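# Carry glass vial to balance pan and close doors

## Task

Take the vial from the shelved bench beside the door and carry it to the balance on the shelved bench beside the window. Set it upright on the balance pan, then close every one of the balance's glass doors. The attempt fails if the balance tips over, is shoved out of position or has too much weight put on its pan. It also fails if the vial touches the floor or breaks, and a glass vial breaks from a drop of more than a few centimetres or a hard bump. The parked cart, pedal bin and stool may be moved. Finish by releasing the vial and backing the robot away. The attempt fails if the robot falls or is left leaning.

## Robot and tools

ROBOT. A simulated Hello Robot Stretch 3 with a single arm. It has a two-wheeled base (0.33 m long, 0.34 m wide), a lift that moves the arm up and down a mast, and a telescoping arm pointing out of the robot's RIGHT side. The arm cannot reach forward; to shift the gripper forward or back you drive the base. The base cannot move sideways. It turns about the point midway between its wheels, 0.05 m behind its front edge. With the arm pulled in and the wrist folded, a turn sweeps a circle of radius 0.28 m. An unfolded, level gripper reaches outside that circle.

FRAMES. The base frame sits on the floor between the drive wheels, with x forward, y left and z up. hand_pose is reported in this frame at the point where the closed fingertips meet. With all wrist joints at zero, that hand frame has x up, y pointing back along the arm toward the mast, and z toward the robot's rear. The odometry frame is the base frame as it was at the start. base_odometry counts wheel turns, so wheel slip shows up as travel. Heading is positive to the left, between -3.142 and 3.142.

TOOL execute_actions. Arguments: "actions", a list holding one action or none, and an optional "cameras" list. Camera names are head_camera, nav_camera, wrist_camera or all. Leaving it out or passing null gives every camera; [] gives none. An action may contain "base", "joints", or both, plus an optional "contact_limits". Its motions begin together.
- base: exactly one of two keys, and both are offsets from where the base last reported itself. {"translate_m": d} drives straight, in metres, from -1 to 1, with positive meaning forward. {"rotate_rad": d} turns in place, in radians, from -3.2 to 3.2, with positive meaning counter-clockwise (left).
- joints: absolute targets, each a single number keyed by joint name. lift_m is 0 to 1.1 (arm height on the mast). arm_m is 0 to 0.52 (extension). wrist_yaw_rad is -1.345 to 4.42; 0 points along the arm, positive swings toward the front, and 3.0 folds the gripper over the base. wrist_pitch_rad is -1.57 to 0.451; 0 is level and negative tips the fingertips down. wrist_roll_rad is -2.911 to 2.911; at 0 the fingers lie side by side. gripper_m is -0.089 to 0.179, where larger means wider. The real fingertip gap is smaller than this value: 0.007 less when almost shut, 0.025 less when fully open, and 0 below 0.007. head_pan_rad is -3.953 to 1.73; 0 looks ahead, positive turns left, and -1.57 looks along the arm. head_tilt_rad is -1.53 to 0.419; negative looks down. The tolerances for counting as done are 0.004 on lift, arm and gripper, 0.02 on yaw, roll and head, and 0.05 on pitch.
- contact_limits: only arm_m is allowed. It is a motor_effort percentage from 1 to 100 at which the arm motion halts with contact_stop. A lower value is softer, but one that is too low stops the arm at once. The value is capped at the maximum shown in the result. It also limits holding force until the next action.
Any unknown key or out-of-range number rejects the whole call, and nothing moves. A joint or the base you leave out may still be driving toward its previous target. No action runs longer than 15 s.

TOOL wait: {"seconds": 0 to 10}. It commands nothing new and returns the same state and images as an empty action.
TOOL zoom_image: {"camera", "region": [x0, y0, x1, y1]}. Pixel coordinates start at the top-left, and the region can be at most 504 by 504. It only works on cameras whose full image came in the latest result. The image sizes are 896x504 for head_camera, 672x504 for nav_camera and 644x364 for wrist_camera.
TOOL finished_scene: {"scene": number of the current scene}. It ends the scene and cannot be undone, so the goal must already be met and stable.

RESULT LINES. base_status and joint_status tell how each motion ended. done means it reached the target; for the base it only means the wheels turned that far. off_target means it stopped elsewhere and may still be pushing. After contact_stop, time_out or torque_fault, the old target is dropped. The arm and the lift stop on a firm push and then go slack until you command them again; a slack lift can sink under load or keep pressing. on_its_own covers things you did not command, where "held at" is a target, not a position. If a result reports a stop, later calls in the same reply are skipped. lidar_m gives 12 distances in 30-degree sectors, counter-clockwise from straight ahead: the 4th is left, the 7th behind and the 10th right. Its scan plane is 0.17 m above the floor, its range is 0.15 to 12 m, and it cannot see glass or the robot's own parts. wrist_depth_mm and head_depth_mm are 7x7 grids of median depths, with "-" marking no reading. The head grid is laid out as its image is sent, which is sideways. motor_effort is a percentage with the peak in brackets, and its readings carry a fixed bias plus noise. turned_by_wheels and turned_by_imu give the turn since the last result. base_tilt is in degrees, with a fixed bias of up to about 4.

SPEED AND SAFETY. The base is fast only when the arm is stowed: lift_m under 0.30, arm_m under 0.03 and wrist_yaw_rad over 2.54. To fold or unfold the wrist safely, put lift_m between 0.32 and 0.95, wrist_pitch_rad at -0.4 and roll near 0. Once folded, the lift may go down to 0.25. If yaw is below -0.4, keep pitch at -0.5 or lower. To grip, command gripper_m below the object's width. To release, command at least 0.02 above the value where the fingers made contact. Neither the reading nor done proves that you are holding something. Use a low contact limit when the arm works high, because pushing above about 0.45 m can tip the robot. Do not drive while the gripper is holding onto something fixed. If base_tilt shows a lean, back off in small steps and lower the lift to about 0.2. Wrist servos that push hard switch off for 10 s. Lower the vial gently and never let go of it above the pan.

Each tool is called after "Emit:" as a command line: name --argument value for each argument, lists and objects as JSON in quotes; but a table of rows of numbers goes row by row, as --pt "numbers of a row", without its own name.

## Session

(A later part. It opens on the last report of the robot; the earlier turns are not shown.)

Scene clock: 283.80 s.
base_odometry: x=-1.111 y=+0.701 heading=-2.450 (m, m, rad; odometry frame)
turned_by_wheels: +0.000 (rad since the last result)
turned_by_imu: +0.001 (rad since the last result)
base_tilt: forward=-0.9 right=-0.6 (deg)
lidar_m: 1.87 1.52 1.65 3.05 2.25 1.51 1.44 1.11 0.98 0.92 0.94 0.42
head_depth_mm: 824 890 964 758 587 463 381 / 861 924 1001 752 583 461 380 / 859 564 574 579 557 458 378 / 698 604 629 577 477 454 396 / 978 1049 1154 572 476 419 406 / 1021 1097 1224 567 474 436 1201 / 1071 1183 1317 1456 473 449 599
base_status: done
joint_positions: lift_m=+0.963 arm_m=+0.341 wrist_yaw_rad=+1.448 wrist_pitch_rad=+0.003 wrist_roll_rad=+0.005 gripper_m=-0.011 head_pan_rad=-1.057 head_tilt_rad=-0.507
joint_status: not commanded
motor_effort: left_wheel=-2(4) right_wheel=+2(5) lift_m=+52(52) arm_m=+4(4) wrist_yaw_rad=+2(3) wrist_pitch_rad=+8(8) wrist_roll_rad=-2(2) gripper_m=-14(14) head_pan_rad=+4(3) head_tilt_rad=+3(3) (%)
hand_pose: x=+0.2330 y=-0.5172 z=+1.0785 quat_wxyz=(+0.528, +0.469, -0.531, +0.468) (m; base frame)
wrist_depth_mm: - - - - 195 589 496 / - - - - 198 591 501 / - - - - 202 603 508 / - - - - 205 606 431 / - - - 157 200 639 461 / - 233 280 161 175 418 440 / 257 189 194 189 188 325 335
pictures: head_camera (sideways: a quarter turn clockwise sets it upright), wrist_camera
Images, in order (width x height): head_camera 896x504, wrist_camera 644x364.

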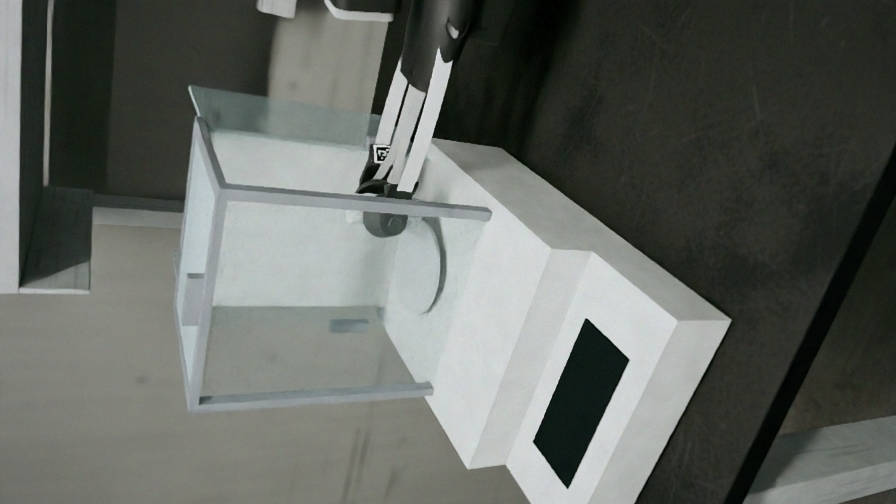

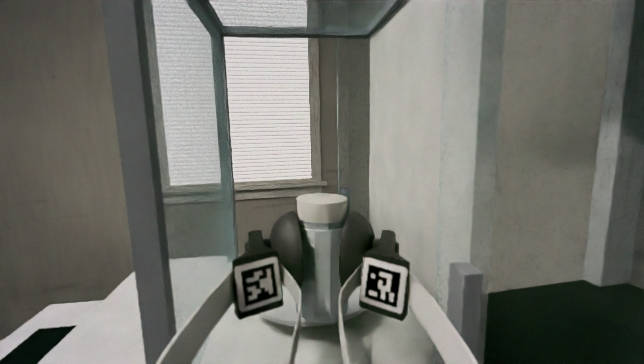

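Emit:
execute_actions --actions '[{"base": {"translate_m": 0.04}, "joints": {"head_pan_rad": -1.15}}]' --cameras '["wrist_camera", "head_camera"]'

Scene clock: 287.50 s.
base_odometry: x=-1.142 y=+0.676 heading=-2.451 (m, m, rad; odometry frame)
turned_by_wheels: +0.000 (rad since the last result)
turned_by_imu: +0.001 (rad since the last result)
base_tilt: forward=-0.8 right=-0.5 (deg)
lidar_m: 1.83 1.49 1.60 3.62 2.31 1.55 1.48 1.14 0.98 0.92 0.94 0.39
head_depth_mm: 816 882 943 - 586 463 381 / 843 912 991 735 583 460 380 / 871 555 572 582 558 457 378 / 773 574 593 550 461 443 386 / 911 974 643 571 461 406 395 / 961 1029 1144 555 474 415 1174 / 999 1097 1219 1329 473 433 545
base_status: done
joint_positions: lift_m=+0.963 arm_m=+0.341 wrist_yaw_rad=+1.448 wrist_pitch_rad=+0.003 wrist_roll_rad=+0.005 gripper_m=-0.011 head_pan_rad=-1.143 head_tilt_rad=-0.507
joint_status: all done
motor_effort: left_wheel=-2(2) right_wheel=+2(7) lift_m=+52(52) arm_m=+4(4) wrist_yaw_rad=+2(2) wrist_pitch_rad=+8(8) wrist_roll_rad=-2(2) gripper_m=-15(15) head_pan_rad=-4(16) head_tilt_rad=+4(3) (%)
hand_pose: x=+0.2330 y=-0.5172 z=+1.0785 quat_wxyz=(+0.528, +0.469, -0.531, +0.468) (m; base frame)
wrist_depth_mm: - - - - 194 117 446 / - - - - 198 118 451 / - - - - 201 119 475 / - - - - 204 120 472 / - - - 157 198 122 402 / - 247 272 161 175 122 403 / 248 188 182 168 180 124 334
pictures: head_camera (sideways: a quarter turn clockwise sets it upright), wrist_camera
Images, in order (width x height): head_camera 896x504, wrist_camera 644x364.

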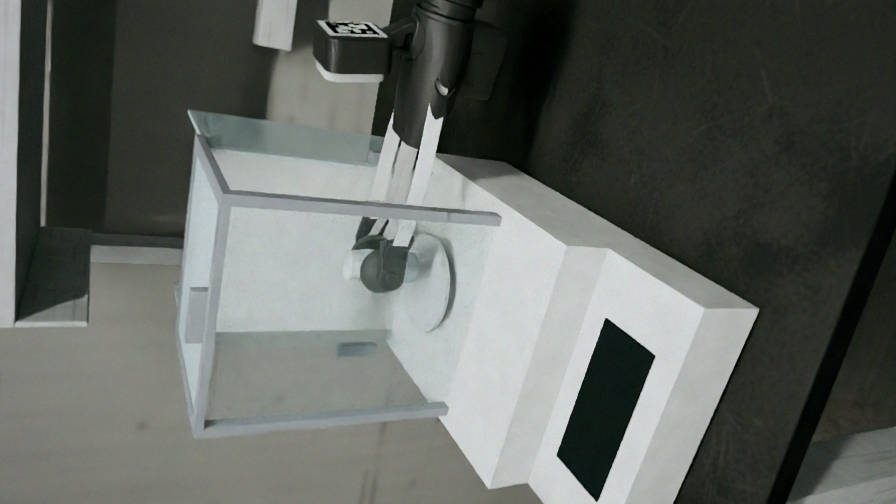

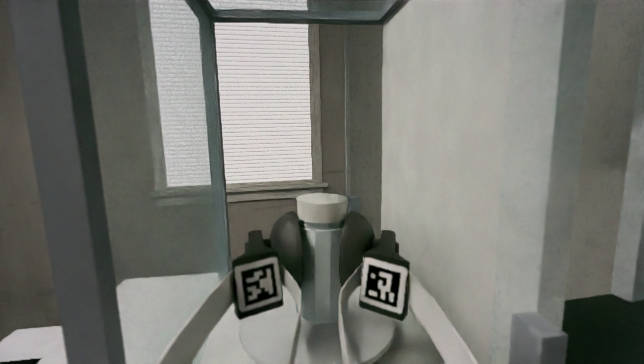

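Emit:
zoom_image --camera "head_camera" --region '[330, 190, 490, 350]'

Emit:
zoom_image --camera "wrist_camera" --region '[200, 240, 440, 364]'

Region (330, 190, 490, 350) of head_camera's 896x504 image, scaled by 3.150, with more detail than that image has.

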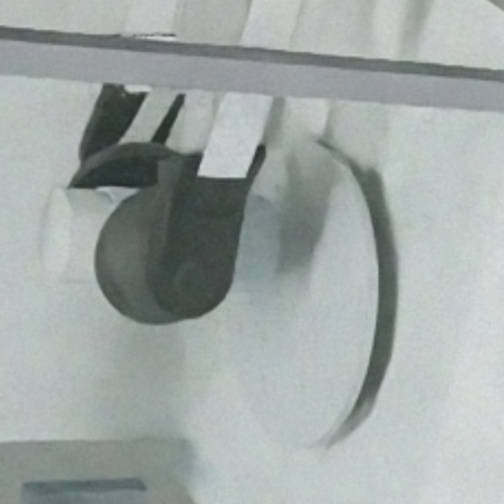

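Region (200, 240, 440, 364) of wrist_camera's 644x364 image, scaled by 2.100; it fills the top 260 rows of this view, and the rest is white.

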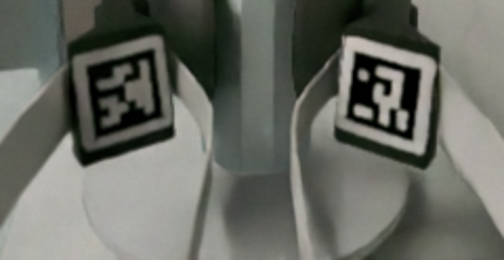

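Emit:
execute_actions --actions '[{"base": {"translate_m": 0.012}, "joints": {"lift_m": 0.956}}]' --cameras '["wrist_camera", "head_camera"]'

Emit:
zoom_image --camera "head_camera" --region '[330, 180, 490, 340]'

Emit:
zoom_image --camera "wrist_camera" --region '[200, 240, 440, 364]'

Scene clock: 294.13 s.
base_odometry: x=-1.151 y=+0.668 heading=-2.451 (m, m, rad; odometry frame)
turned_by_wheels: +0.000 (rad since the last result)
turned_by_imu: +0.001 (rad since the last result)
base_tilt: forward=-0.8 right=-0.6 (deg)
lidar_m: 1.82 1.48 1.58 3.06 2.32 1.57 1.50 1.15 0.98 0.92 0.41 0.38
head_depth_mm: 816 882 949 - 587 464 382 / 842 905 991 752 583 460 380 / 868 556 563 556 539 458 378 / 743 575 594 550 450 429 377 / 925 981 1074 572 461 404 394 / 960 1034 1148 553 474 415 626 / 997 1096 1216 1344 472 433 526
base_status: done
joint_positions: lift_m=+0.957 arm_m=+0.341 wrist_yaw_rad=+1.448 wrist_pitch_rad=+0.003 wrist_roll_rad=+0.005 gripper_m=-0.011 head_pan_rad=-1.143 head_tilt_rad=-0.507
joint_status: all done
motor_effort: left_wheel=-2(3) right_wheel=+4(8) lift_m=+13(48) arm_m=+4(4) wrist_yaw_rad=+2(3) wrist_pitch_rad=+8(8) wrist_roll_rad=-2(2) gripper_m=-14(13) head_pan_rad=-3(4) head_tilt_rad=+3(4) (%)
hand_pose: x=+0.2330 y=-0.5172 z=+1.0722 quat_wxyz=(+0.528, +0.469, -0.531, +0.468) (m; base frame)
wrist_depth_mm: - - - - 194 116 87 / - - - - 198 118 88 / - - - - 201 119 92 / - - - - 204 120 93 / - - - 157 198 121 98 / - 250 254 161 175 123 99 / - 188 172 162 168 123 89
pictures: head_camera (sideways: a quarter turn clockwise sets it upright), wrist_camera
Images, in order (width x height): head_camera 896x504, wrist_camera 644x364.

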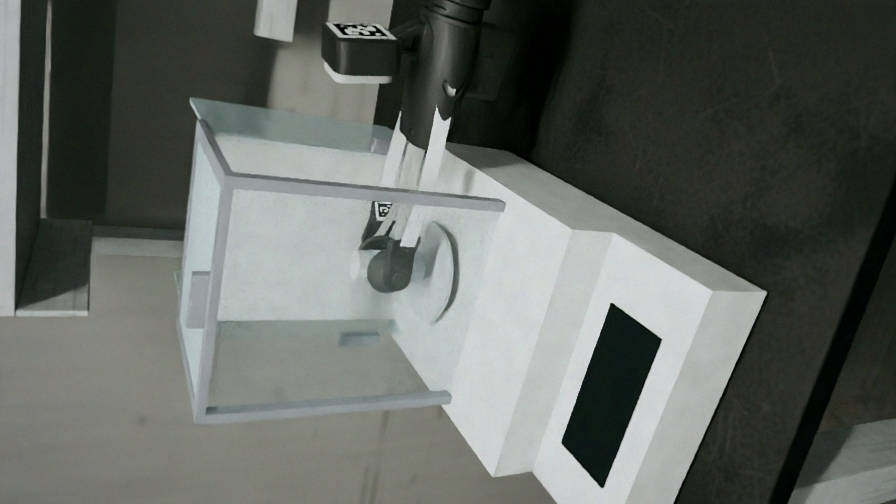

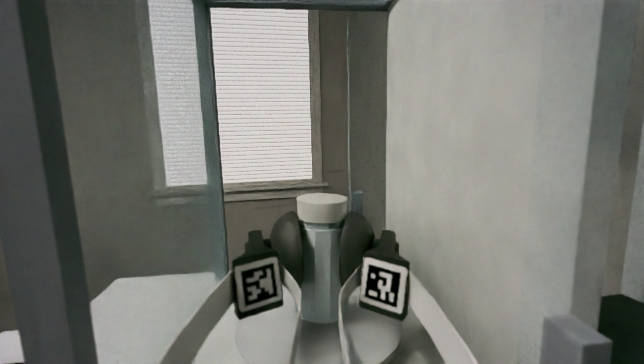

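Region (330, 180, 490, 340) of head_camera's 896x504 image, scaled by 3.150, with more detail than that image has.

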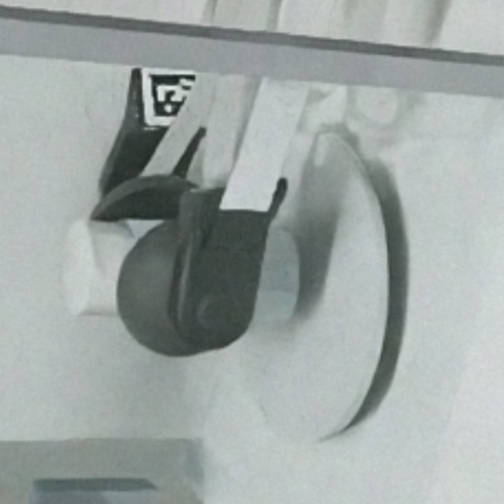

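Region (200, 240, 440, 364) of wrist_camera's 644x364 image, scaled by 2.100; it fills the top 260 rows of this view, and the rest is white.

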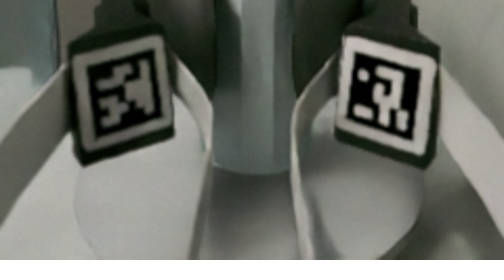

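Emit:
execute_actions --actions '[{"joints": {"lift_m": 0.953}}]' --cameras '["wrist_camera", "head_camera"]'

Emit:
zoom_image --camera "head_camera" --region '[330, 180, 490, 340]'

Scene clock: 296.83 s.
base_odometry: x=-1.151 y=+0.668 heading=-2.451 (m, m, rad; odometry frame)
turned_by_wheels: +0.000 (rad since the last result)
turned_by_imu: +0.001 (rad since the last result)
base_tilt: forward=-0.8 right=-0.5 (deg)
lidar_m: 1.82 1.48 1.58 3.06 2.33 1.56 1.49 1.16 0.98 0.92 0.41 0.38
head_depth_mm: 814 881 949 - 587 463 381 / 842 904 991 735 582 460 380 / 867 554 562 556 540 458 379 / 743 574 595 549 450 430 377 / 920 979 1073 572 460 404 394 / 961 1034 1145 551 474 415 626 / 993 1101 1219 1344 472 433 526
base_status: not commanded
joint_positions: lift_m=+0.954 arm_m=+0.341 wrist_yaw_rad=+1.448 wrist_pitch_rad=+0.003 wrist_roll_rad=+0.005 gripper_m=-0.011 head_pan_rad=-1.143 head_tilt_rad=-0.507
joint_status: all done
motor_effort: left_wheel=-2(1) right_wheel=+3(3) lift_m=+13(12) arm_m=+4(4) wrist_yaw_rad=+2(2) wrist_pitch_rad=+8(8) wrist_roll_rad=-2(2) gripper_m=-14(14) head_pan_rad=-3(3) head_tilt_rad=+4(4) (%)
hand_pose: x=+0.2330 y=-0.5172 z=+1.0692 quat_wxyz=(+0.528, +0.469, -0.531, +0.468) (m; base frame)
wrist_depth_mm: - - - - 194 117 87 / - - - - 197 118 88 / - - - - 201 119 92 / - - - - 204 120 93 / - - - 157 198 122 98 / - 245 254 161 174 122 99 / - 184 167 157 163 123 85
pictures: head_camera (sideways: a quarter turn clockwise sets it upright), wrist_camera
Images, in order (width x height): head_camera 896x504, wrist_camera 644x364.

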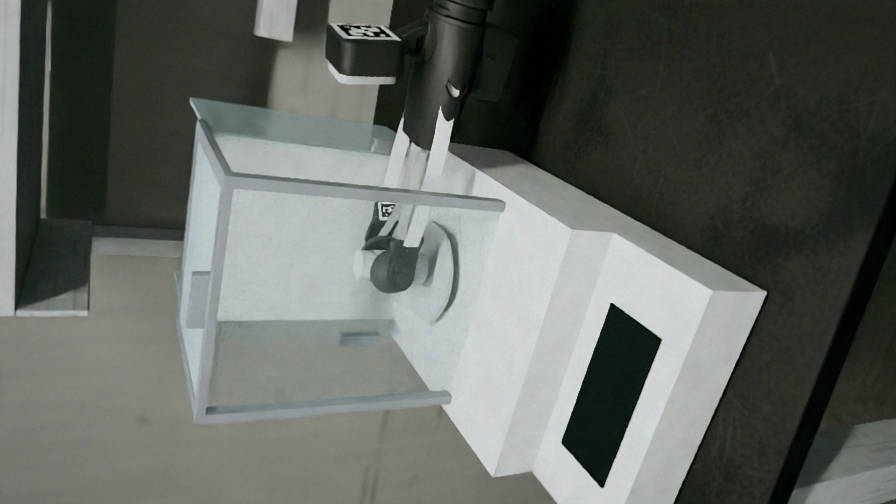

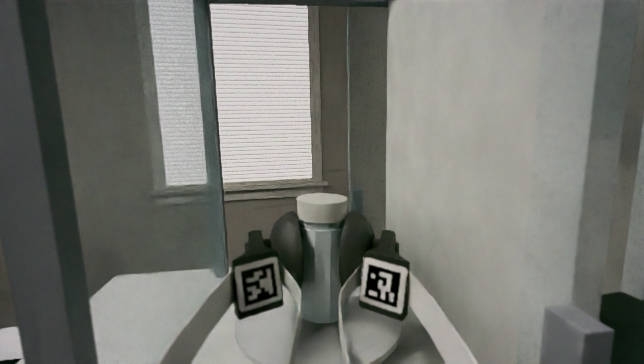

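Region (330, 180, 490, 340) of head_camera's 896x504 image, scaled by 3.150, with more detail than that image has.

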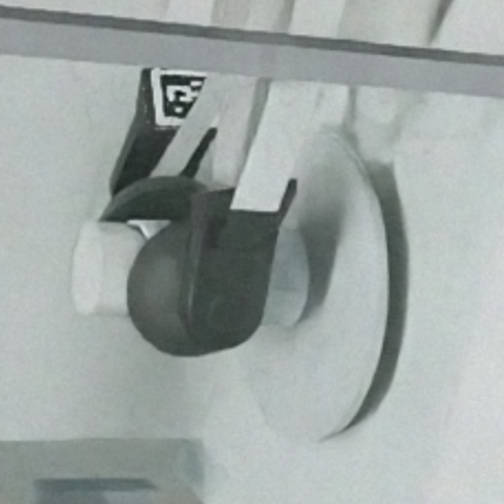

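Emit:
execute_actions --actions '[{"joints": {"lift_m": 0.951}}]' --cameras '[]'

Emit:
execute_actions --actions '[{"joints": {"gripper_m": 0.03}}]' --cameras '["wrist_camera"]'

Scene clock: 298.87 s.
base_odometry: x=-1.151 y=+0.668 heading=-2.451 (m, m, rad; odometry frame)
turned_by_wheels: +0.000 (rad since the last result)
turned_by_imu: +0.000 (rad since the last result)
base_tilt: forward=-0.8 right=-0.5 (deg)
lidar_m: 1.82 1.48 1.58 3.07 2.32 1.57 1.49 1.15 0.98 0.92 0.41 0.38
head_depth_mm: 814 882 948 - 588 462 381 / 842 905 990 750 583 460 380 / 867 554 564 556 540 457 378 / 745 575 596 549 451 430 377 / 923 979 1073 571 461 404 395 / 962 1035 1146 553 474 415 626 / 998 1096 1222 1339 472 434 526
base_status: not commanded
joint_positions: lift_m=+0.952 arm_m=+0.341 wrist_yaw_rad=+1.448 wrist_pitch_rad=+0.003 wrist_roll_rad=+0.005 gripper_m=-0.011 head_pan_rad=-1.143 head_tilt_rad=-0.507
joint_status: all done
motor_effort: left_wheel=-2(2) right_wheel=+3(4) lift_m=+13(13) arm_m=+4(4) wrist_yaw_rad=+2(3) wrist_pitch_rad=+8(8) wrist_roll_rad=-2(2) gripper_m=-14(14) head_pan_rad=-3(3) head_tilt_rad=+4(4) (%)
hand_pose: x=+0.2330 y=-0.5172 z=+1.0672 quat_wxyz=(+0.528, +0.469, -0.531, +0.468) (m; base frame)
wrist_depth_mm: - - - - 195 117 87 / - - - - 197 118 87 / - - - - 201 119 92 / - - - - 203 120 93 / - - - 157 198 121 98 / - 241 253 161 175 122 99 / - 180 163 155 161 124 81
pictures: none
No camera images: the call's "cameras" was empty. Leave "cameras" out to get every camera's image.

Scene clock: 299.77 s.
base_odometry: x=-1.151 y=+0.668 heading=-2.451 (m, m, rad; odometry frame)
turned_by_wheels: +0.000 (rad since the last result)
turned_by_imu: +0.000 (rad since the last result)
base_tilt: forward=-0.8 right=-0.5 (deg)
lidar_m: 1.82 1.49 1.58 3.06 2.33 1.56 1.49 1.15 0.98 0.92 0.41 0.38
head_depth_mm: 813 881 949 - 588 463 382 / 843 908 990 752 582 461 380 / 868 554 564 555 540 458 378 / 742 574 598 549 451 429 378 / 924 983 1072 572 461 404 394 / 959 1033 1147 552 474 415 626 / 997 1095 1221 1343 472 433 526
base_status: not commanded
joint_positions: lift_m=+0.952 arm_m=+0.341 wrist_yaw_rad=+1.448 wrist_pitch_rad=+0.004 wrist_roll_rad=+0.005 gripper_m=+0.030 head_pan_rad=-1.143 head_tilt_rad=-0.507
joint_status: all done
motor_effort: left_wheel=-2(2) right_wheel=+4(4) lift_m=+13(13) arm_m=+4(4) wrist_yaw_rad=+2(2) wrist_pitch_rad=+7(8) wrist_roll_rad=-2(2) gripper_m=+0(80) head_pan_rad=-3(3) head_tilt_rad=+3(3) (%)
hand_pose: x=+0.2330 y=-0.5172 z=+1.0674 quat_wxyz=(+0.528, +0.468, -0.532, +0.468) (m; base frame)
wrist_depth_mm: - - - - 195 117 87 / - - - - 198 118 87 / - - - - 201 119 92 / - - - - 204 120 93 / - - - 157 188 121 98 / - 241 254 160 174 122 98 / - 181 163 155 162 123 81
pictures: wrist_camera
Images, in order (width x height): wrist_camera 644x364.

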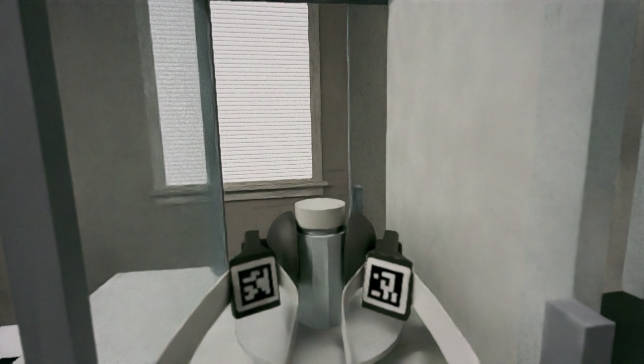

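The vial has settled onto the pan. Open a bit more and back out.

Emit:
execute_actions --actions '[{"joints": {"gripper_m": 0.055}}]' --cameras '["wrist_camera"]'

Scene clock: 302.27 s.
base_odometry: x=-1.151 y=+0.668 heading=-2.451 (m, m, rad; odometry frame)
turned_by_wheels: +0.000 (rad since the last result)
turned_by_imu: +0.001 (rad since the last result)
base_tilt: forward=-0.8 right=-0.4 (deg)
lidar_m: 1.82 1.48 1.58 3.04 2.33 1.57 1.49 1.15 0.98 0.92 0.41 0.38
head_depth_mm: 816 881 947 - 587 463 382 / 841 906 992 750 582 460 380 / 870 556 563 554 541 458 378 / 742 575 597 549 451 429 377 / 921 981 1071 571 461 404 394 / 960 1032 1147 552 474 415 627 / 998 1098 1216 1335 473 433 526
base_status: not commanded
joint_positions: lift_m=+0.952 arm_m=+0.341 wrist_yaw_rad=+1.448 wrist_pitch_rad=+0.004 wrist_roll_rad=+0.005 gripper_m=+0.055 head_pan_rad=-1.143 head_tilt_rad=-0.507
joint_status: all done
motor_effort: left_wheel=-2(2) right_wheel=+4(3) lift_m=+13(13) arm_m=+4(4) wrist_yaw_rad=+2(2) wrist_pitch_rad=+7(8) wrist_roll_rad=-2(2) gripper_m=+1(85) head_pan_rad=-4(4) head_tilt_rad=+4(4) (%)
hand_pose: x=+0.2330 y=-0.5172 z=+1.0674 quat_wxyz=(+0.528, +0.468, -0.532, +0.468) (m; base frame)
wrist_depth_mm: - - - - 195 117 87 / - - - - 198 118 88 / - - - - 201 119 92 / - - - - 205 120 93 / - - - 165 181 121 98 / - 241 - 167 - 122 99 / - 181 170 154 167 117 81
pictures: wrist_camera
Images, in order (width x height): wrist_camera 644x364.

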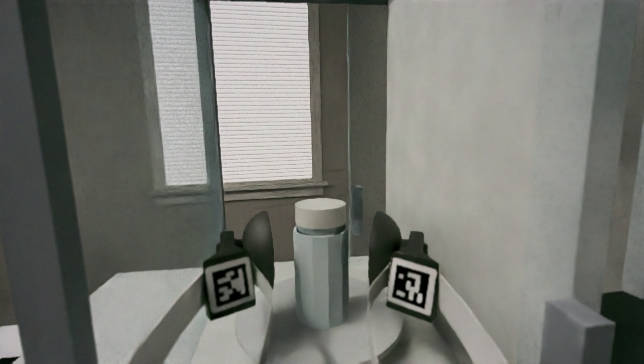

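Emit:
execute_actions --actions '[{"base": {"translate_m": -0.042}}]' --cameras '["wrist_camera"]'

Scene clock: 306.10 s.
base_odometry: x=-1.119 y=+0.695 heading=-2.451 (m, m, rad; odometry frame)
turned_by_wheels: +0.000 (rad since the last result)
turned_by_imu: +0.001 (rad since the last result)
base_tilt: forward=-0.9 right=-0.4 (deg)
lidar_m: 1.86 1.52 1.64 3.06 2.26 1.52 1.45 1.11 0.98 0.92 0.94 0.41
head_depth_mm: 819 885 949 - 586 462 382 / 844 913 991 751 581 460 380 / 871 924 990 683 579 458 378 / 849 574 592 538 518 455 385 / 681 600 625 571 463 427 395 / 964 1051 1156 567 474 415 1178 / 1001 1077 1207 562 471 433 596
base_status: done
joint_positions: lift_m=+0.952 arm_m=+0.341 wrist_yaw_rad=+1.448 wrist_pitch_rad=+0.004 wrist_roll_rad=+0.005 gripper_m=+0.055 head_pan_rad=-1.143 head_tilt_rad=-0.507
joint_status: not commanded
motor_effort: left_wheel=-1(5) right_wheel=+2(6) lift_m=+13(13) arm_m=+4(4) wrist_yaw_rad=+2(2) wrist_pitch_rad=+7(8) wrist_roll_rad=-2(2) gripper_m=+0(1) head_pan_rad=-4(4) head_tilt_rad=+3(4) (%)
hand_pose: x=+0.2330 y=-0.5172 z=+1.0674 quat_wxyz=(+0.528, +0.468, -0.532, +0.468) (m; base frame)
wrist_depth_mm: - - - - 195 132 502 / - 109 - - 199 142 499 / - - - - 202 145 509 / - - - - 205 146 513 / - - - 207 181 148 431 / - 212 - 202 - 377 421 / 187 172 178 176 175 307 319
pictures: wrist_camera
Images, in order (width x height): wrist_camera 644x364.

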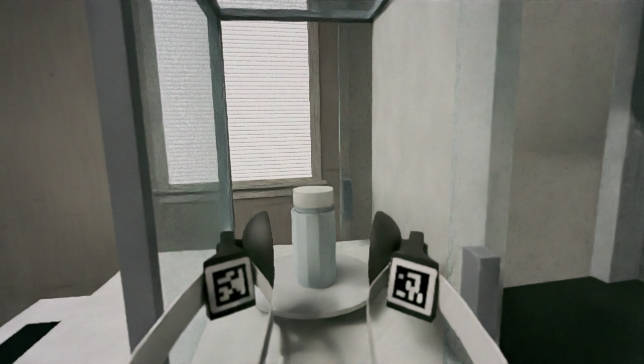

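Emit:
execute_actions --actions '[{"base": {"translate_m": -0.085}, "joints": {"gripper_m": 0.015}}]' --cameras '[]'

Emit:
execute_actions --actions '[{"joints": {"gripper_m": 0.05, "wrist_yaw_rad": 1.57, "arm_m": 0.432, "lift_m": 0.942, "head_pan_rad": -1.1, "head_tilt_rad": -0.45}}]' --cameras '["wrist_camera", "head_camera"]'

Scene clock: 313.00 s.
base_odometry: x=-1.053 y=+0.749 heading=-2.451 (m, m, rad; odometry frame)
turned_by_wheels: +0.000 (rad since the last result)
turned_by_imu: +0.001 (rad since the last result)
base_tilt: forward=-0.9 right=-0.5 (deg)
lidar_m: 1.95 1.58 1.75 3.62 2.13 1.43 1.37 1.03 0.99 0.93 0.95 0.48
head_depth_mm: 823 890 956 - 587 462 382 / 849 912 1000 749 583 460 380 / 879 952 1031 746 578 458 378 / 907 978 1044 695 574 455 395 / 841 595 623 592 552 453 405 / 709 624 658 567 494 450 1195 / 1010 1085 1222 562 473 435 1229
base_status: done
joint_positions: lift_m=+0.952 arm_m=+0.341 wrist_yaw_rad=+1.448 wrist_pitch_rad=+0.004 wrist_roll_rad=+0.005 gripper_m=+0.015 head_pan_rad=-1.143 head_tilt_rad=-0.507
joint_status: all done
motor_effort: left_wheel=-2(5) right_wheel=+4(4) lift_m=+13(13) arm_m=+4(4) wrist_yaw_rad=+2(2) wrist_pitch_rad=+8(7) wrist_roll_rad=-2(2) gripper_m=+0(89) head_pan_rad=-3(3) head_tilt_rad=+3(4) (%)
hand_pose: x=+0.2330 y=-0.5172 z=+1.0674 quat_wxyz=(+0.528, +0.468, -0.532, +0.468) (m; base frame)
wrist_depth_mm: - - - - 260 687 463 / - - - - 283 686 474 / - - - - 290 704 482 / - - - - 296 705 493 / - - 354 348 300 714 495 / - 241 233 220 404 424 418 / 202 193 199 205 214 321 317
pictures: none
No camera images: the call's "cameras" was empty. Leave "cameras" out to get every camera's image.

Scene clock: 314.90 s.
base_odometry: x=-1.053 y=+0.749 heading=-2.451 (m, m, rad; odometry frame)
turned_by_wheels: +0.000 (rad since the last result)
turned_by_imu: +0.000 (rad since the last result)
base_tilt: forward=-0.8 right=-0.5 (deg)
lidar_m: 1.95 1.58 1.75 3.62 2.13 1.43 1.36 1.03 0.99 0.93 0.95 0.48
head_depth_mm: 669 889 931 - 628 485 396 / 758 921 998 826 623 483 393 / 854 956 1037 796 617 481 392 / 852 984 634 658 613 477 390 / 788 935 630 598 544 474 399 / 969 1047 687 598 490 457 418 / 1034 1112 1230 602 503 438 1201
base_status: not commanded
joint_positions: lift_m=+0.943 arm_m=+0.432 wrist_yaw_rad=+1.568 wrist_pitch_rad=+0.005 wrist_roll_rad=+0.004 gripper_m=+0.050 head_pan_rad=-1.107 head_tilt_rad=-0.458
joint_status: all done
motor_effort: left_wheel=-2(1) right_wheel=+3(3) lift_m=+13(13) arm_m=+4(5) wrist_yaw_rad=+2(5) wrist_pitch_rad=+7(7) wrist_roll_rad=-2(2) gripper_m=+0(88) head_pan_rad=+4(10) head_tilt_rad=+5(12) (%)
hand_pose: x=+0.2350 y=-0.5774 z=+1.0586 quat_wxyz=(+0.499, +0.499, -0.502, +0.499) (m; base frame)
wrist_depth_mm: - - - - - 683 430 / - - - - - 690 430 / - - - - - 693 438 / - - - - - 702 449 / - 303 301 295 - 716 454 / 227 219 - 231 - 407 401 / 203 203 203 205 311 309 306
pictures: head_camera (sideways: a quarter turn clockwise sets it upright), wrist_camera
Images, in order (width x height): head_camera 896x504, wrist_camera 644x364.

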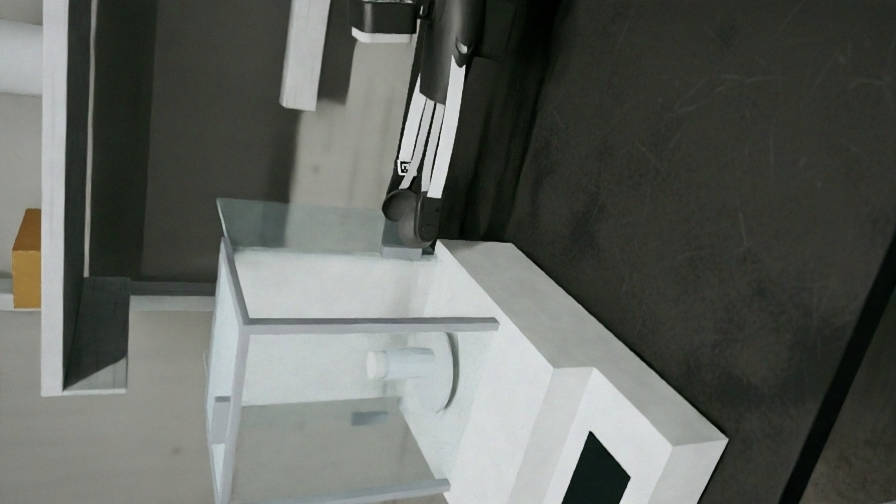

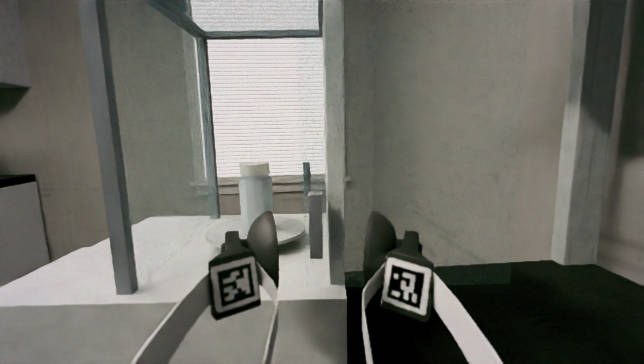

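Emit:
execute_actions --actions '[]'

Scene clock: 320.07 s.
base_odometry: x=-1.053 y=+0.749 heading=-2.451 (m, m, rad; odometry frame)
turned_by_wheels: +0.000 (rad since the last result)
turned_by_imu: +0.001 (rad since the last result)
base_tilt: forward=-0.8 right=-0.4 (deg)
lidar_m: 1.95 1.58 1.75 3.61 2.13 1.42 1.37 1.03 0.99 0.93 0.95 0.48
head_depth_mm: 669 888 929 - 628 485 395 / 755 920 997 823 621 482 393 / 857 958 1040 797 618 480 392 / 850 981 634 659 613 477 390 / 787 936 631 599 544 474 399 / 971 1048 688 598 490 458 418 / 1037 1112 1224 602 503 437 1207
base_status: not commanded
joint_positions: lift_m=+0.943 arm_m=+0.432 wrist_yaw_rad=+1.568 wrist_pitch_rad=+0.005 wrist_roll_rad=+0.004 gripper_m=+0.050 head_pan_rad=-1.107 head_tilt_rad=-0.458
joint_status: all done
motor_effort: left_wheel=-2(1) right_wheel=+3(3) lift_m=+13(13) arm_m=+4(5) wrist_yaw_rad=+2(5) wrist_pitch_rad=+7(7) wrist_roll_rad=-1(2) gripper_m=+1(88) head_pan_rad=+4(10) head_tilt_rad=+4(12) (%)
hand_pose: x=+0.2350 y=-0.5774 z=+1.0586 quat_wxyz=(+0.499, +0.499, -0.502, +0.499) (m; base frame)
wrist_depth_mm: - - - - - 683 430 / - - - - - 683 432 / - - - - - 689 437 / - - - - - 705 445 / - 303 301 294 - 711 458 / 226 219 - 232 - 408 400 / 204 204 204 205 311 309 308
pictures: head_camera (sideways: a quarter turn clockwise sets it upright), nav_camera (sideways: a quarter turn counterclockwise sets it upright), wrist_camera
Images, in order (width x height): head_camera 896x504, nav_camera 672x504, wrist_camera 644x364.

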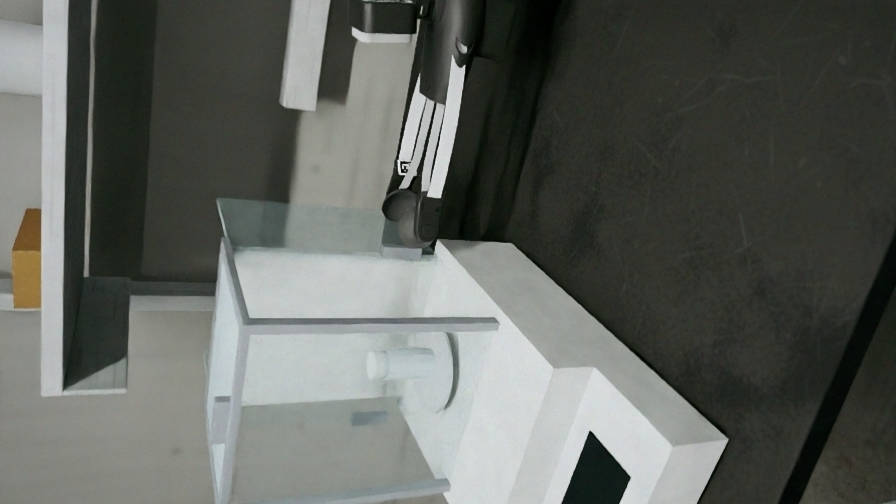

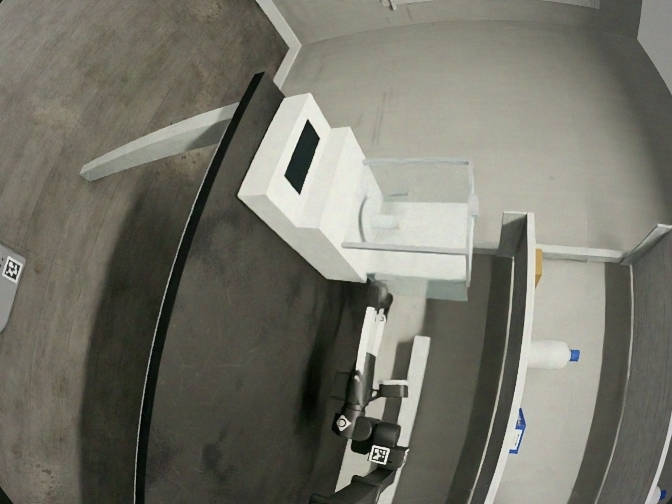

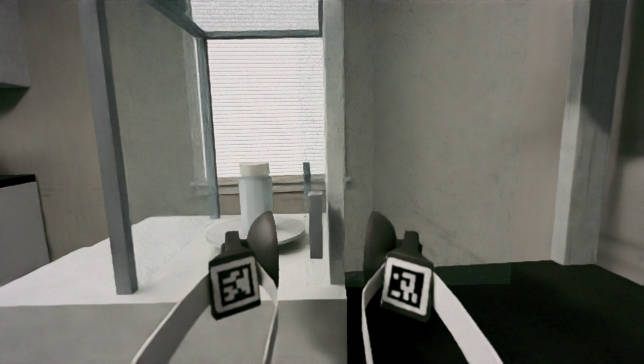

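Emit:
execute_actions --actions '[{"base": {"translate_m": 0.022}}]' --cameras '["wrist_camera", "head_camera"]'

Scene clock: 324.30 s.
base_odometry: x=-1.070 y=+0.735 heading=-2.451 (m, m, rad; odometry frame)
turned_by_wheels: +0.000 (rad since the last result)
turned_by_imu: +0.001 (rad since the last result)
base_tilt: forward=-1.0 right=-0.6 (deg)
lidar_m: 1.93 1.56 1.72 3.05 2.16 1.45 1.39 1.05 0.99 0.93 0.94 0.46
head_depth_mm: 650 887 926 - 627 486 395 / 827 920 993 825 623 483 394 / 849 953 1035 800 618 480 392 / 839 963 613 639 589 477 390 / 753 1000 631 597 515 474 397 / 987 1048 1153 623 490 440 408 / 1033 1109 1225 595 503 437 1208
base_status: done
joint_positions: lift_m=+0.943 arm_m=+0.432 wrist_yaw_rad=+1.568 wrist_pitch_rad=+0.005 wrist_roll_rad=+0.004 gripper_m=+0.050 head_pan_rad=-1.107 head_tilt_rad=-0.458
joint_status: not commanded
motor_effort: left_wheel=-2(2) right_wheel=+4(5) lift_m=+13(13) arm_m=+4(4) wrist_yaw_rad=+2(1) wrist_pitch_rad=+7(7) wrist_roll_rad=-2(1) gripper_m=+0(0) head_pan_rad=+3(4) head_tilt_rad=+4(4) (%)
hand_pose: x=+0.2350 y=-0.5774 z=+1.0586 quat_wxyz=(+0.499, +0.499, -0.502, +0.499) (m; base frame)
wrist_depth_mm: - - - - - 681 396 / - - - - - 690 415 / - - - - - 685 414 / - - - - - 704 433 / - 335 302 281 - 714 435 / 225 208 - 217 - 407 404 / 181 181 181 181 309 311 306
pictures: head_camera (sideways: a quarter turn clockwise sets it upright), wrist_camera
Images, in order (width x height): head_camera 896x504, wrist_camera 644x364.

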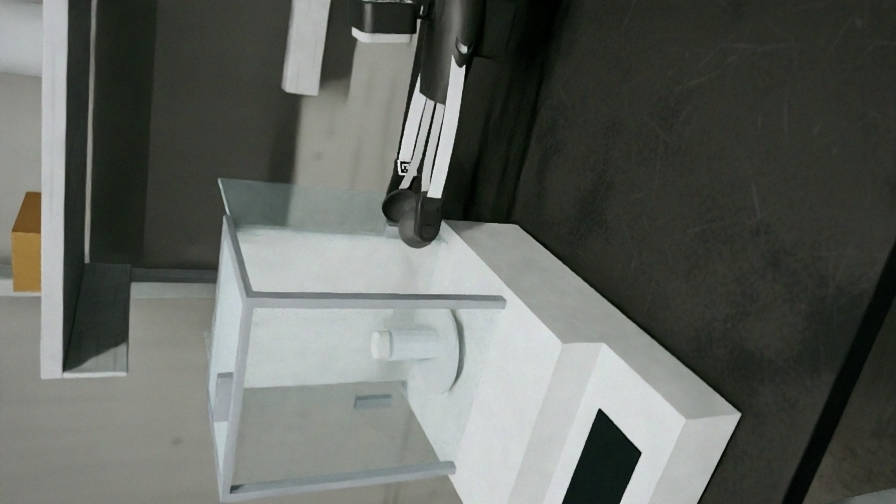

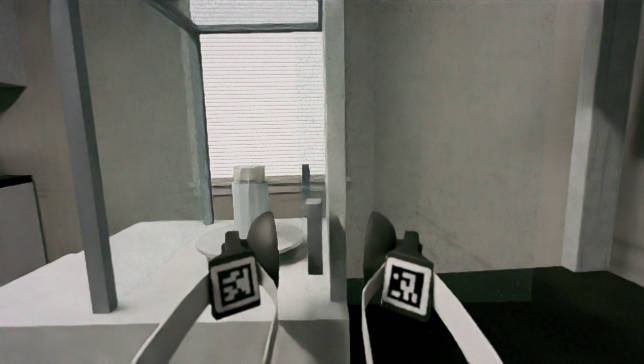

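Emit:
zoom_image --camera "wrist_camera" --region '[230, 150, 430, 330]'

Emit:
zoom_image --camera "head_camera" --region '[330, 150, 500, 290]'

Region (230, 150, 430, 330) of wrist_camera's 644x364 image, scaled by 2.520; it fills the top 454 rows of this view, and the rest is white.

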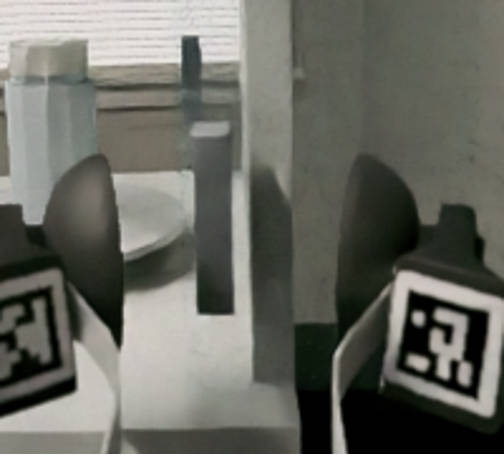

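Region (330, 150, 500, 290) of head_camera's 896x504 image, scaled by 2.965, with more detail than that image has; it fills the top 415 rows of this view, and the rest is white.

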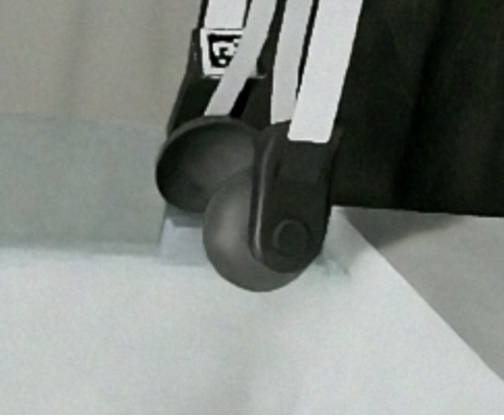

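Emit:
execute_actions --actions '[{"base": {"translate_m": 0.011}}]' --cameras '["wrist_camera"]'

Scene clock: 328.87 s.
base_odometry: x=-1.078 y=+0.728 heading=-2.453 (m, m, rad; odometry frame)
turned_by_wheels: -0.002 (rad since the last result)
turned_by_imu: -0.002 (rad since the last result)
base_tilt: forward=-0.9 right=-0.4 (deg)
lidar_m: 1.91 1.55 1.69 3.05 2.20 1.47 1.40 1.07 0.99 0.93 0.94 0.45
head_depth_mm: 647 885 927 - 629 486 396 / 828 921 994 828 624 483 393 / 846 952 1034 798 619 481 392 / 829 947 606 636 584 478 390 / 741 1007 631 594 497 474 398 / 984 1051 1166 623 489 432 408 / 1031 1115 1210 596 503 437 639
base_status: done
joint_positions: lift_m=+0.943 arm_m=+0.432 wrist_yaw_rad=+1.561 wrist_pitch_rad=+0.004 wrist_roll_rad=+0.004 gripper_m=+0.050 head_pan_rad=-1.107 head_tilt_rad=-0.458
joint_status: not commanded
on_its_own: right_wheel is at rest, and its effort (+31) is outside its rest range (-18 to +18)
motor_effort: left_wheel=-16(17) right_wheel=+31(32) lift_m=+13(13) arm_m=+4(4) wrist_yaw_rad=+8(9) wrist_pitch_rad=+7(8) wrist_roll_rad=-2(2) gripper_m=-1(1) head_pan_rad=+3(3) head_tilt_rad=+5(4) (%)
hand_pose: x=+0.2350 y=-0.5792 z=+1.0583 quat_wxyz=(+0.501, +0.498, -0.504, +0.498) (m; base frame)
wrist_depth_mm: - - - - - 669 407 / - - - - - 670 404 / - - - - - 678 429 / - - - - - 689 430 / - 334 260 271 - 692 436 / 209 221 - 216 - 403 403 / 173 174 174 176 310 307 304
pictures: wrist_camera
Images, in order (width x height): wrist_camera 644x364.

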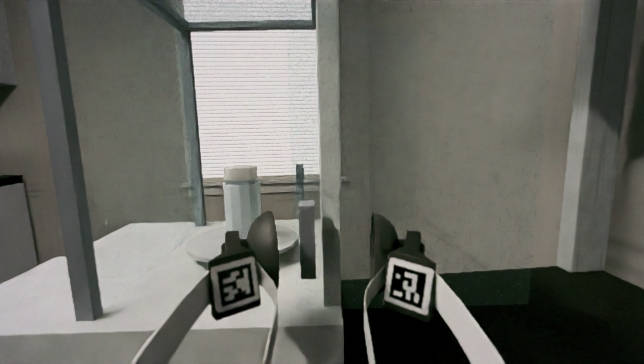

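Emit:
execute_actions --actions '[{"base": {"translate_m": -0.005}}]' --cameras '["wrist_camera"]'

Scene clock: 331.93 s.
base_odometry: x=-1.075 y=+0.731 heading=-2.453 (m, m, rad; odometry frame)
turned_by_wheels: -0.001 (rad since the last result)
turned_by_imu: +0.001 (rad since the last result)
base_tilt: forward=-0.8 right=-0.5 (deg)
lidar_m: 1.92 1.56 1.71 3.07 2.19 1.46 1.40 1.06 0.99 0.93 0.94 0.46
head_depth_mm: 646 887 930 - 627 486 396 / 827 918 992 824 622 483 393 / 848 952 1034 798 619 480 392 / 835 960 611 637 588 478 390 / 749 997 631 597 507 474 398 / 984 1046 1163 622 490 439 408 / 1032 1115 1223 589 502 436 653
base_status: done
joint_positions: lift_m=+0.943 arm_m=+0.432 wrist_yaw_rad=+1.566 wrist_pitch_rad=+0.004 wrist_roll_rad=+0.004 gripper_m=+0.050 head_pan_rad=-1.107 head_tilt_rad=-0.458
joint_status: not commanded
motor_effort: left_wheel=-5(18) right_wheel=+10(28) lift_m=+13(13) arm_m=+4(4) wrist_yaw_rad=+4(9) wrist_pitch_rad=+8(8) wrist_roll_rad=-1(2) gripper_m=+0(2) head_pan_rad=+4(5) head_tilt_rad=+5(4) (%)
hand_pose: x=+0.2350 y=-0.5780 z=+1.0583 quat_wxyz=(+0.500, +0.499, -0.503, +0.499) (m; base frame)
wrist_depth_mm: - - - - - 675 394 / - - - - - 686 411 / - - - - - 686 415 / - - - - - 698 433 / - 333 284 293 - 699 433 / 224 220 - 217 - 407 401 / 176 177 177 178 311 309 305
pictures: wrist_camera
Images, in order (width x height): wrist_camera 644x364.

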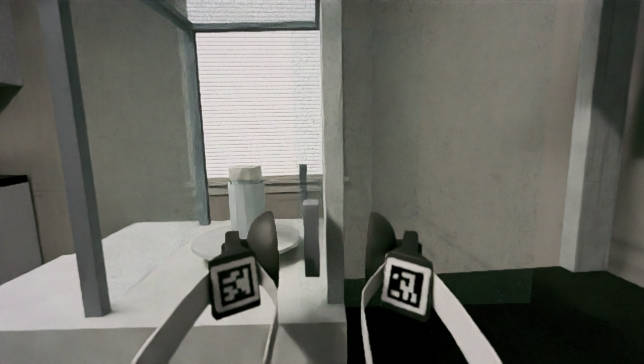

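Emit:
execute_actions --actions '[{"base": {"translate_m": -0.002}, "joints": {"arm_m": 0.38}, "contact_limits": {"arm_m": 15}}]' --cameras '["wrist_camera", "head_camera"]'

Scene clock: 335.73 s.
base_odometry: x=-1.073 y=+0.732 heading=-2.454 (m, m, rad; odometry frame)
turned_by_wheels: +0.000 (rad since the last result)
turned_by_imu: +0.001 (rad since the last result)
base_tilt: forward=-0.8 right=-0.5 (deg)
lidar_m: 1.92 1.56 1.71 3.06 2.18 1.46 1.39 1.06 0.99 0.93 0.94 0.46
head_depth_mm: 649 887 934 - 603 485 396 / 826 918 991 960 623 483 394 / 848 951 1036 824 618 480 392 / 840 952 612 631 590 477 390 / 751 997 629 597 512 474 398 / 983 1046 1154 623 489 438 408 / 1036 1107 1223 589 502 436 655
base_status: done
joint_positions: lift_m=+0.943 arm_m=+0.380 wrist_yaw_rad=+1.565 wrist_pitch_rad=+0.004 wrist_roll_rad=+0.004 gripper_m=+0.050 head_pan_rad=-1.107 head_tilt_rad=-0.458
joint_status: all done
motor_effort: left_wheel=-1(6) right_wheel=+3(7) lift_m=+13(13) arm_m=-5(6) wrist_yaw_rad=+4(5) wrist_pitch_rad=+7(8) wrist_roll_rad=-1(1) gripper_m=-2(2) head_pan_rad=+4(4) head_tilt_rad=+4(5) (%)
contact_limits: arm_m 15 (drawing in: default 31, maximum 51; extending or still: default 42, maximum 69)
hand_pose: x=+0.2350 y=-0.5268 z=+1.0585 quat_wxyz=(+0.500, +0.498, -0.503, +0.499) (m; base frame)
wrist_depth_mm: - - - - 244 753 531 / - - - - 249 745 529 / - - - - 254 761 539 / - - - - 257 762 537 / - - 366 257 262 773 455 / - 222 - 215 - 405 402 / 177 178 178 179 179 310 306
pictures: head_camera (sideways: a quarter turn clockwise sets it upright), wrist_camera
Images, in order (width x height): head_camera 896x504, wrist_camera 644x364.

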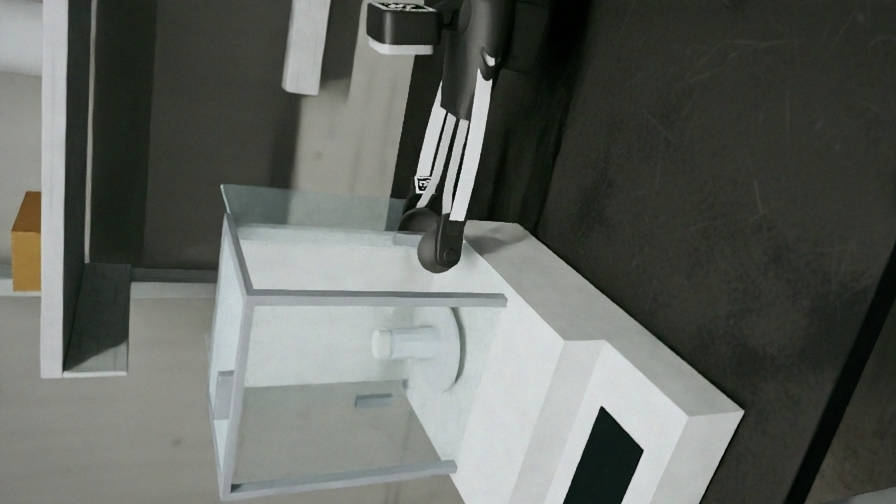

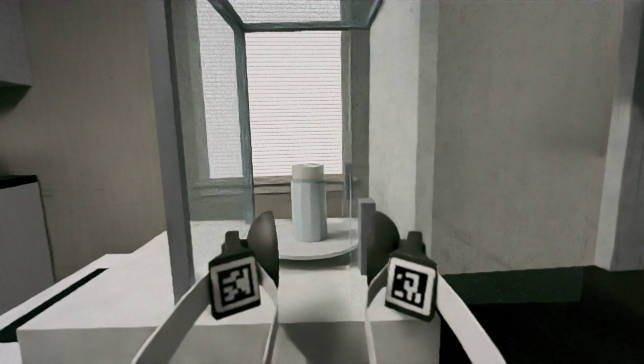

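Emit:
execute_actions --actions '[{"joints": {"arm_m": 0.30}, "contact_limits": {"arm_m": 15}}]' --cameras '["wrist_camera", "head_camera"]'

Scene clock: 339.47 s.
base_odometry: x=-1.073 y=+0.732 heading=-2.454 (m, m, rad; odometry frame)
turned_by_wheels: -0.001 (rad since the last result)
turned_by_imu: +0.000 (rad since the last result)
base_tilt: forward=-0.8 right=-0.4 (deg)
lidar_m: 1.92 1.56 1.71 3.06 2.19 1.46 1.39 1.06 0.99 0.93 0.94 0.46
head_depth_mm: 649 888 939 983 578 486 395 / 826 919 995 927 597 483 394 / 847 955 1036 919 618 480 392 / 843 958 611 642 589 477 390 / 752 996 630 597 513 474 397 / 983 1050 1152 623 489 439 408 / 1030 1104 1220 592 502 436 1201
base_status: not commanded
joint_positions: lift_m=+0.943 arm_m=+0.301 wrist_yaw_rad=+1.515 wrist_pitch_rad=+0.005 wrist_roll_rad=+0.004 gripper_m=+0.050 head_pan_rad=-1.107 head_tilt_rad=-0.458
joint_status: all done
on_its_own: wrist_yaw_rad is at rest, and its effort (+52) is outside its rest range (-12 to +12)
motor_effort: left_wheel=-7(7) right_wheel=+11(11) lift_m=+13(13) arm_m=-11(10) wrist_yaw_rad=+52(53) wrist_pitch_rad=+7(7) wrist_roll_rad=-1(2) gripper_m=+13(14) head_pan_rad=+3(4) head_tilt_rad=+4(5) (%)
contact_limits: arm_m 15 (drawing in: default 31, maximum 51; extending or still: default 42, maximum 69)
hand_pose: x=+0.2346 y=-0.4601 z=+1.0586 quat_wxyz=(+0.512, +0.486, -0.516, +0.486) (m; base frame)
wrist_depth_mm: - - - - 331 198 571 / - - - - - 212 577 / - - - - - 215 575 / - - - - 298 216 586 / - - 365 270 276 234 590 / - 299 228 215 - 212 403 / - 184 177 180 182 186 307
pictures: head_camera (sideways: a quarter turn clockwise sets it upright), wrist_camera
Images, in order (width x height): head_camera 896x504, wrist_camera 644x364.

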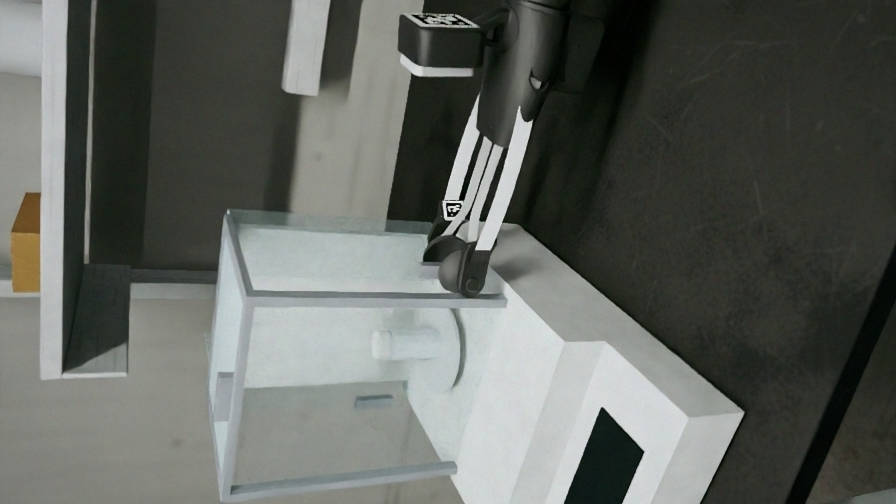

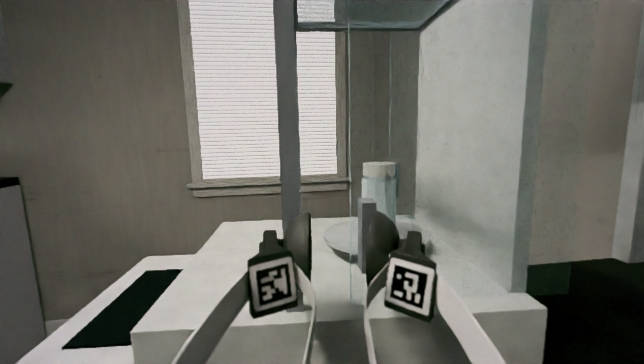

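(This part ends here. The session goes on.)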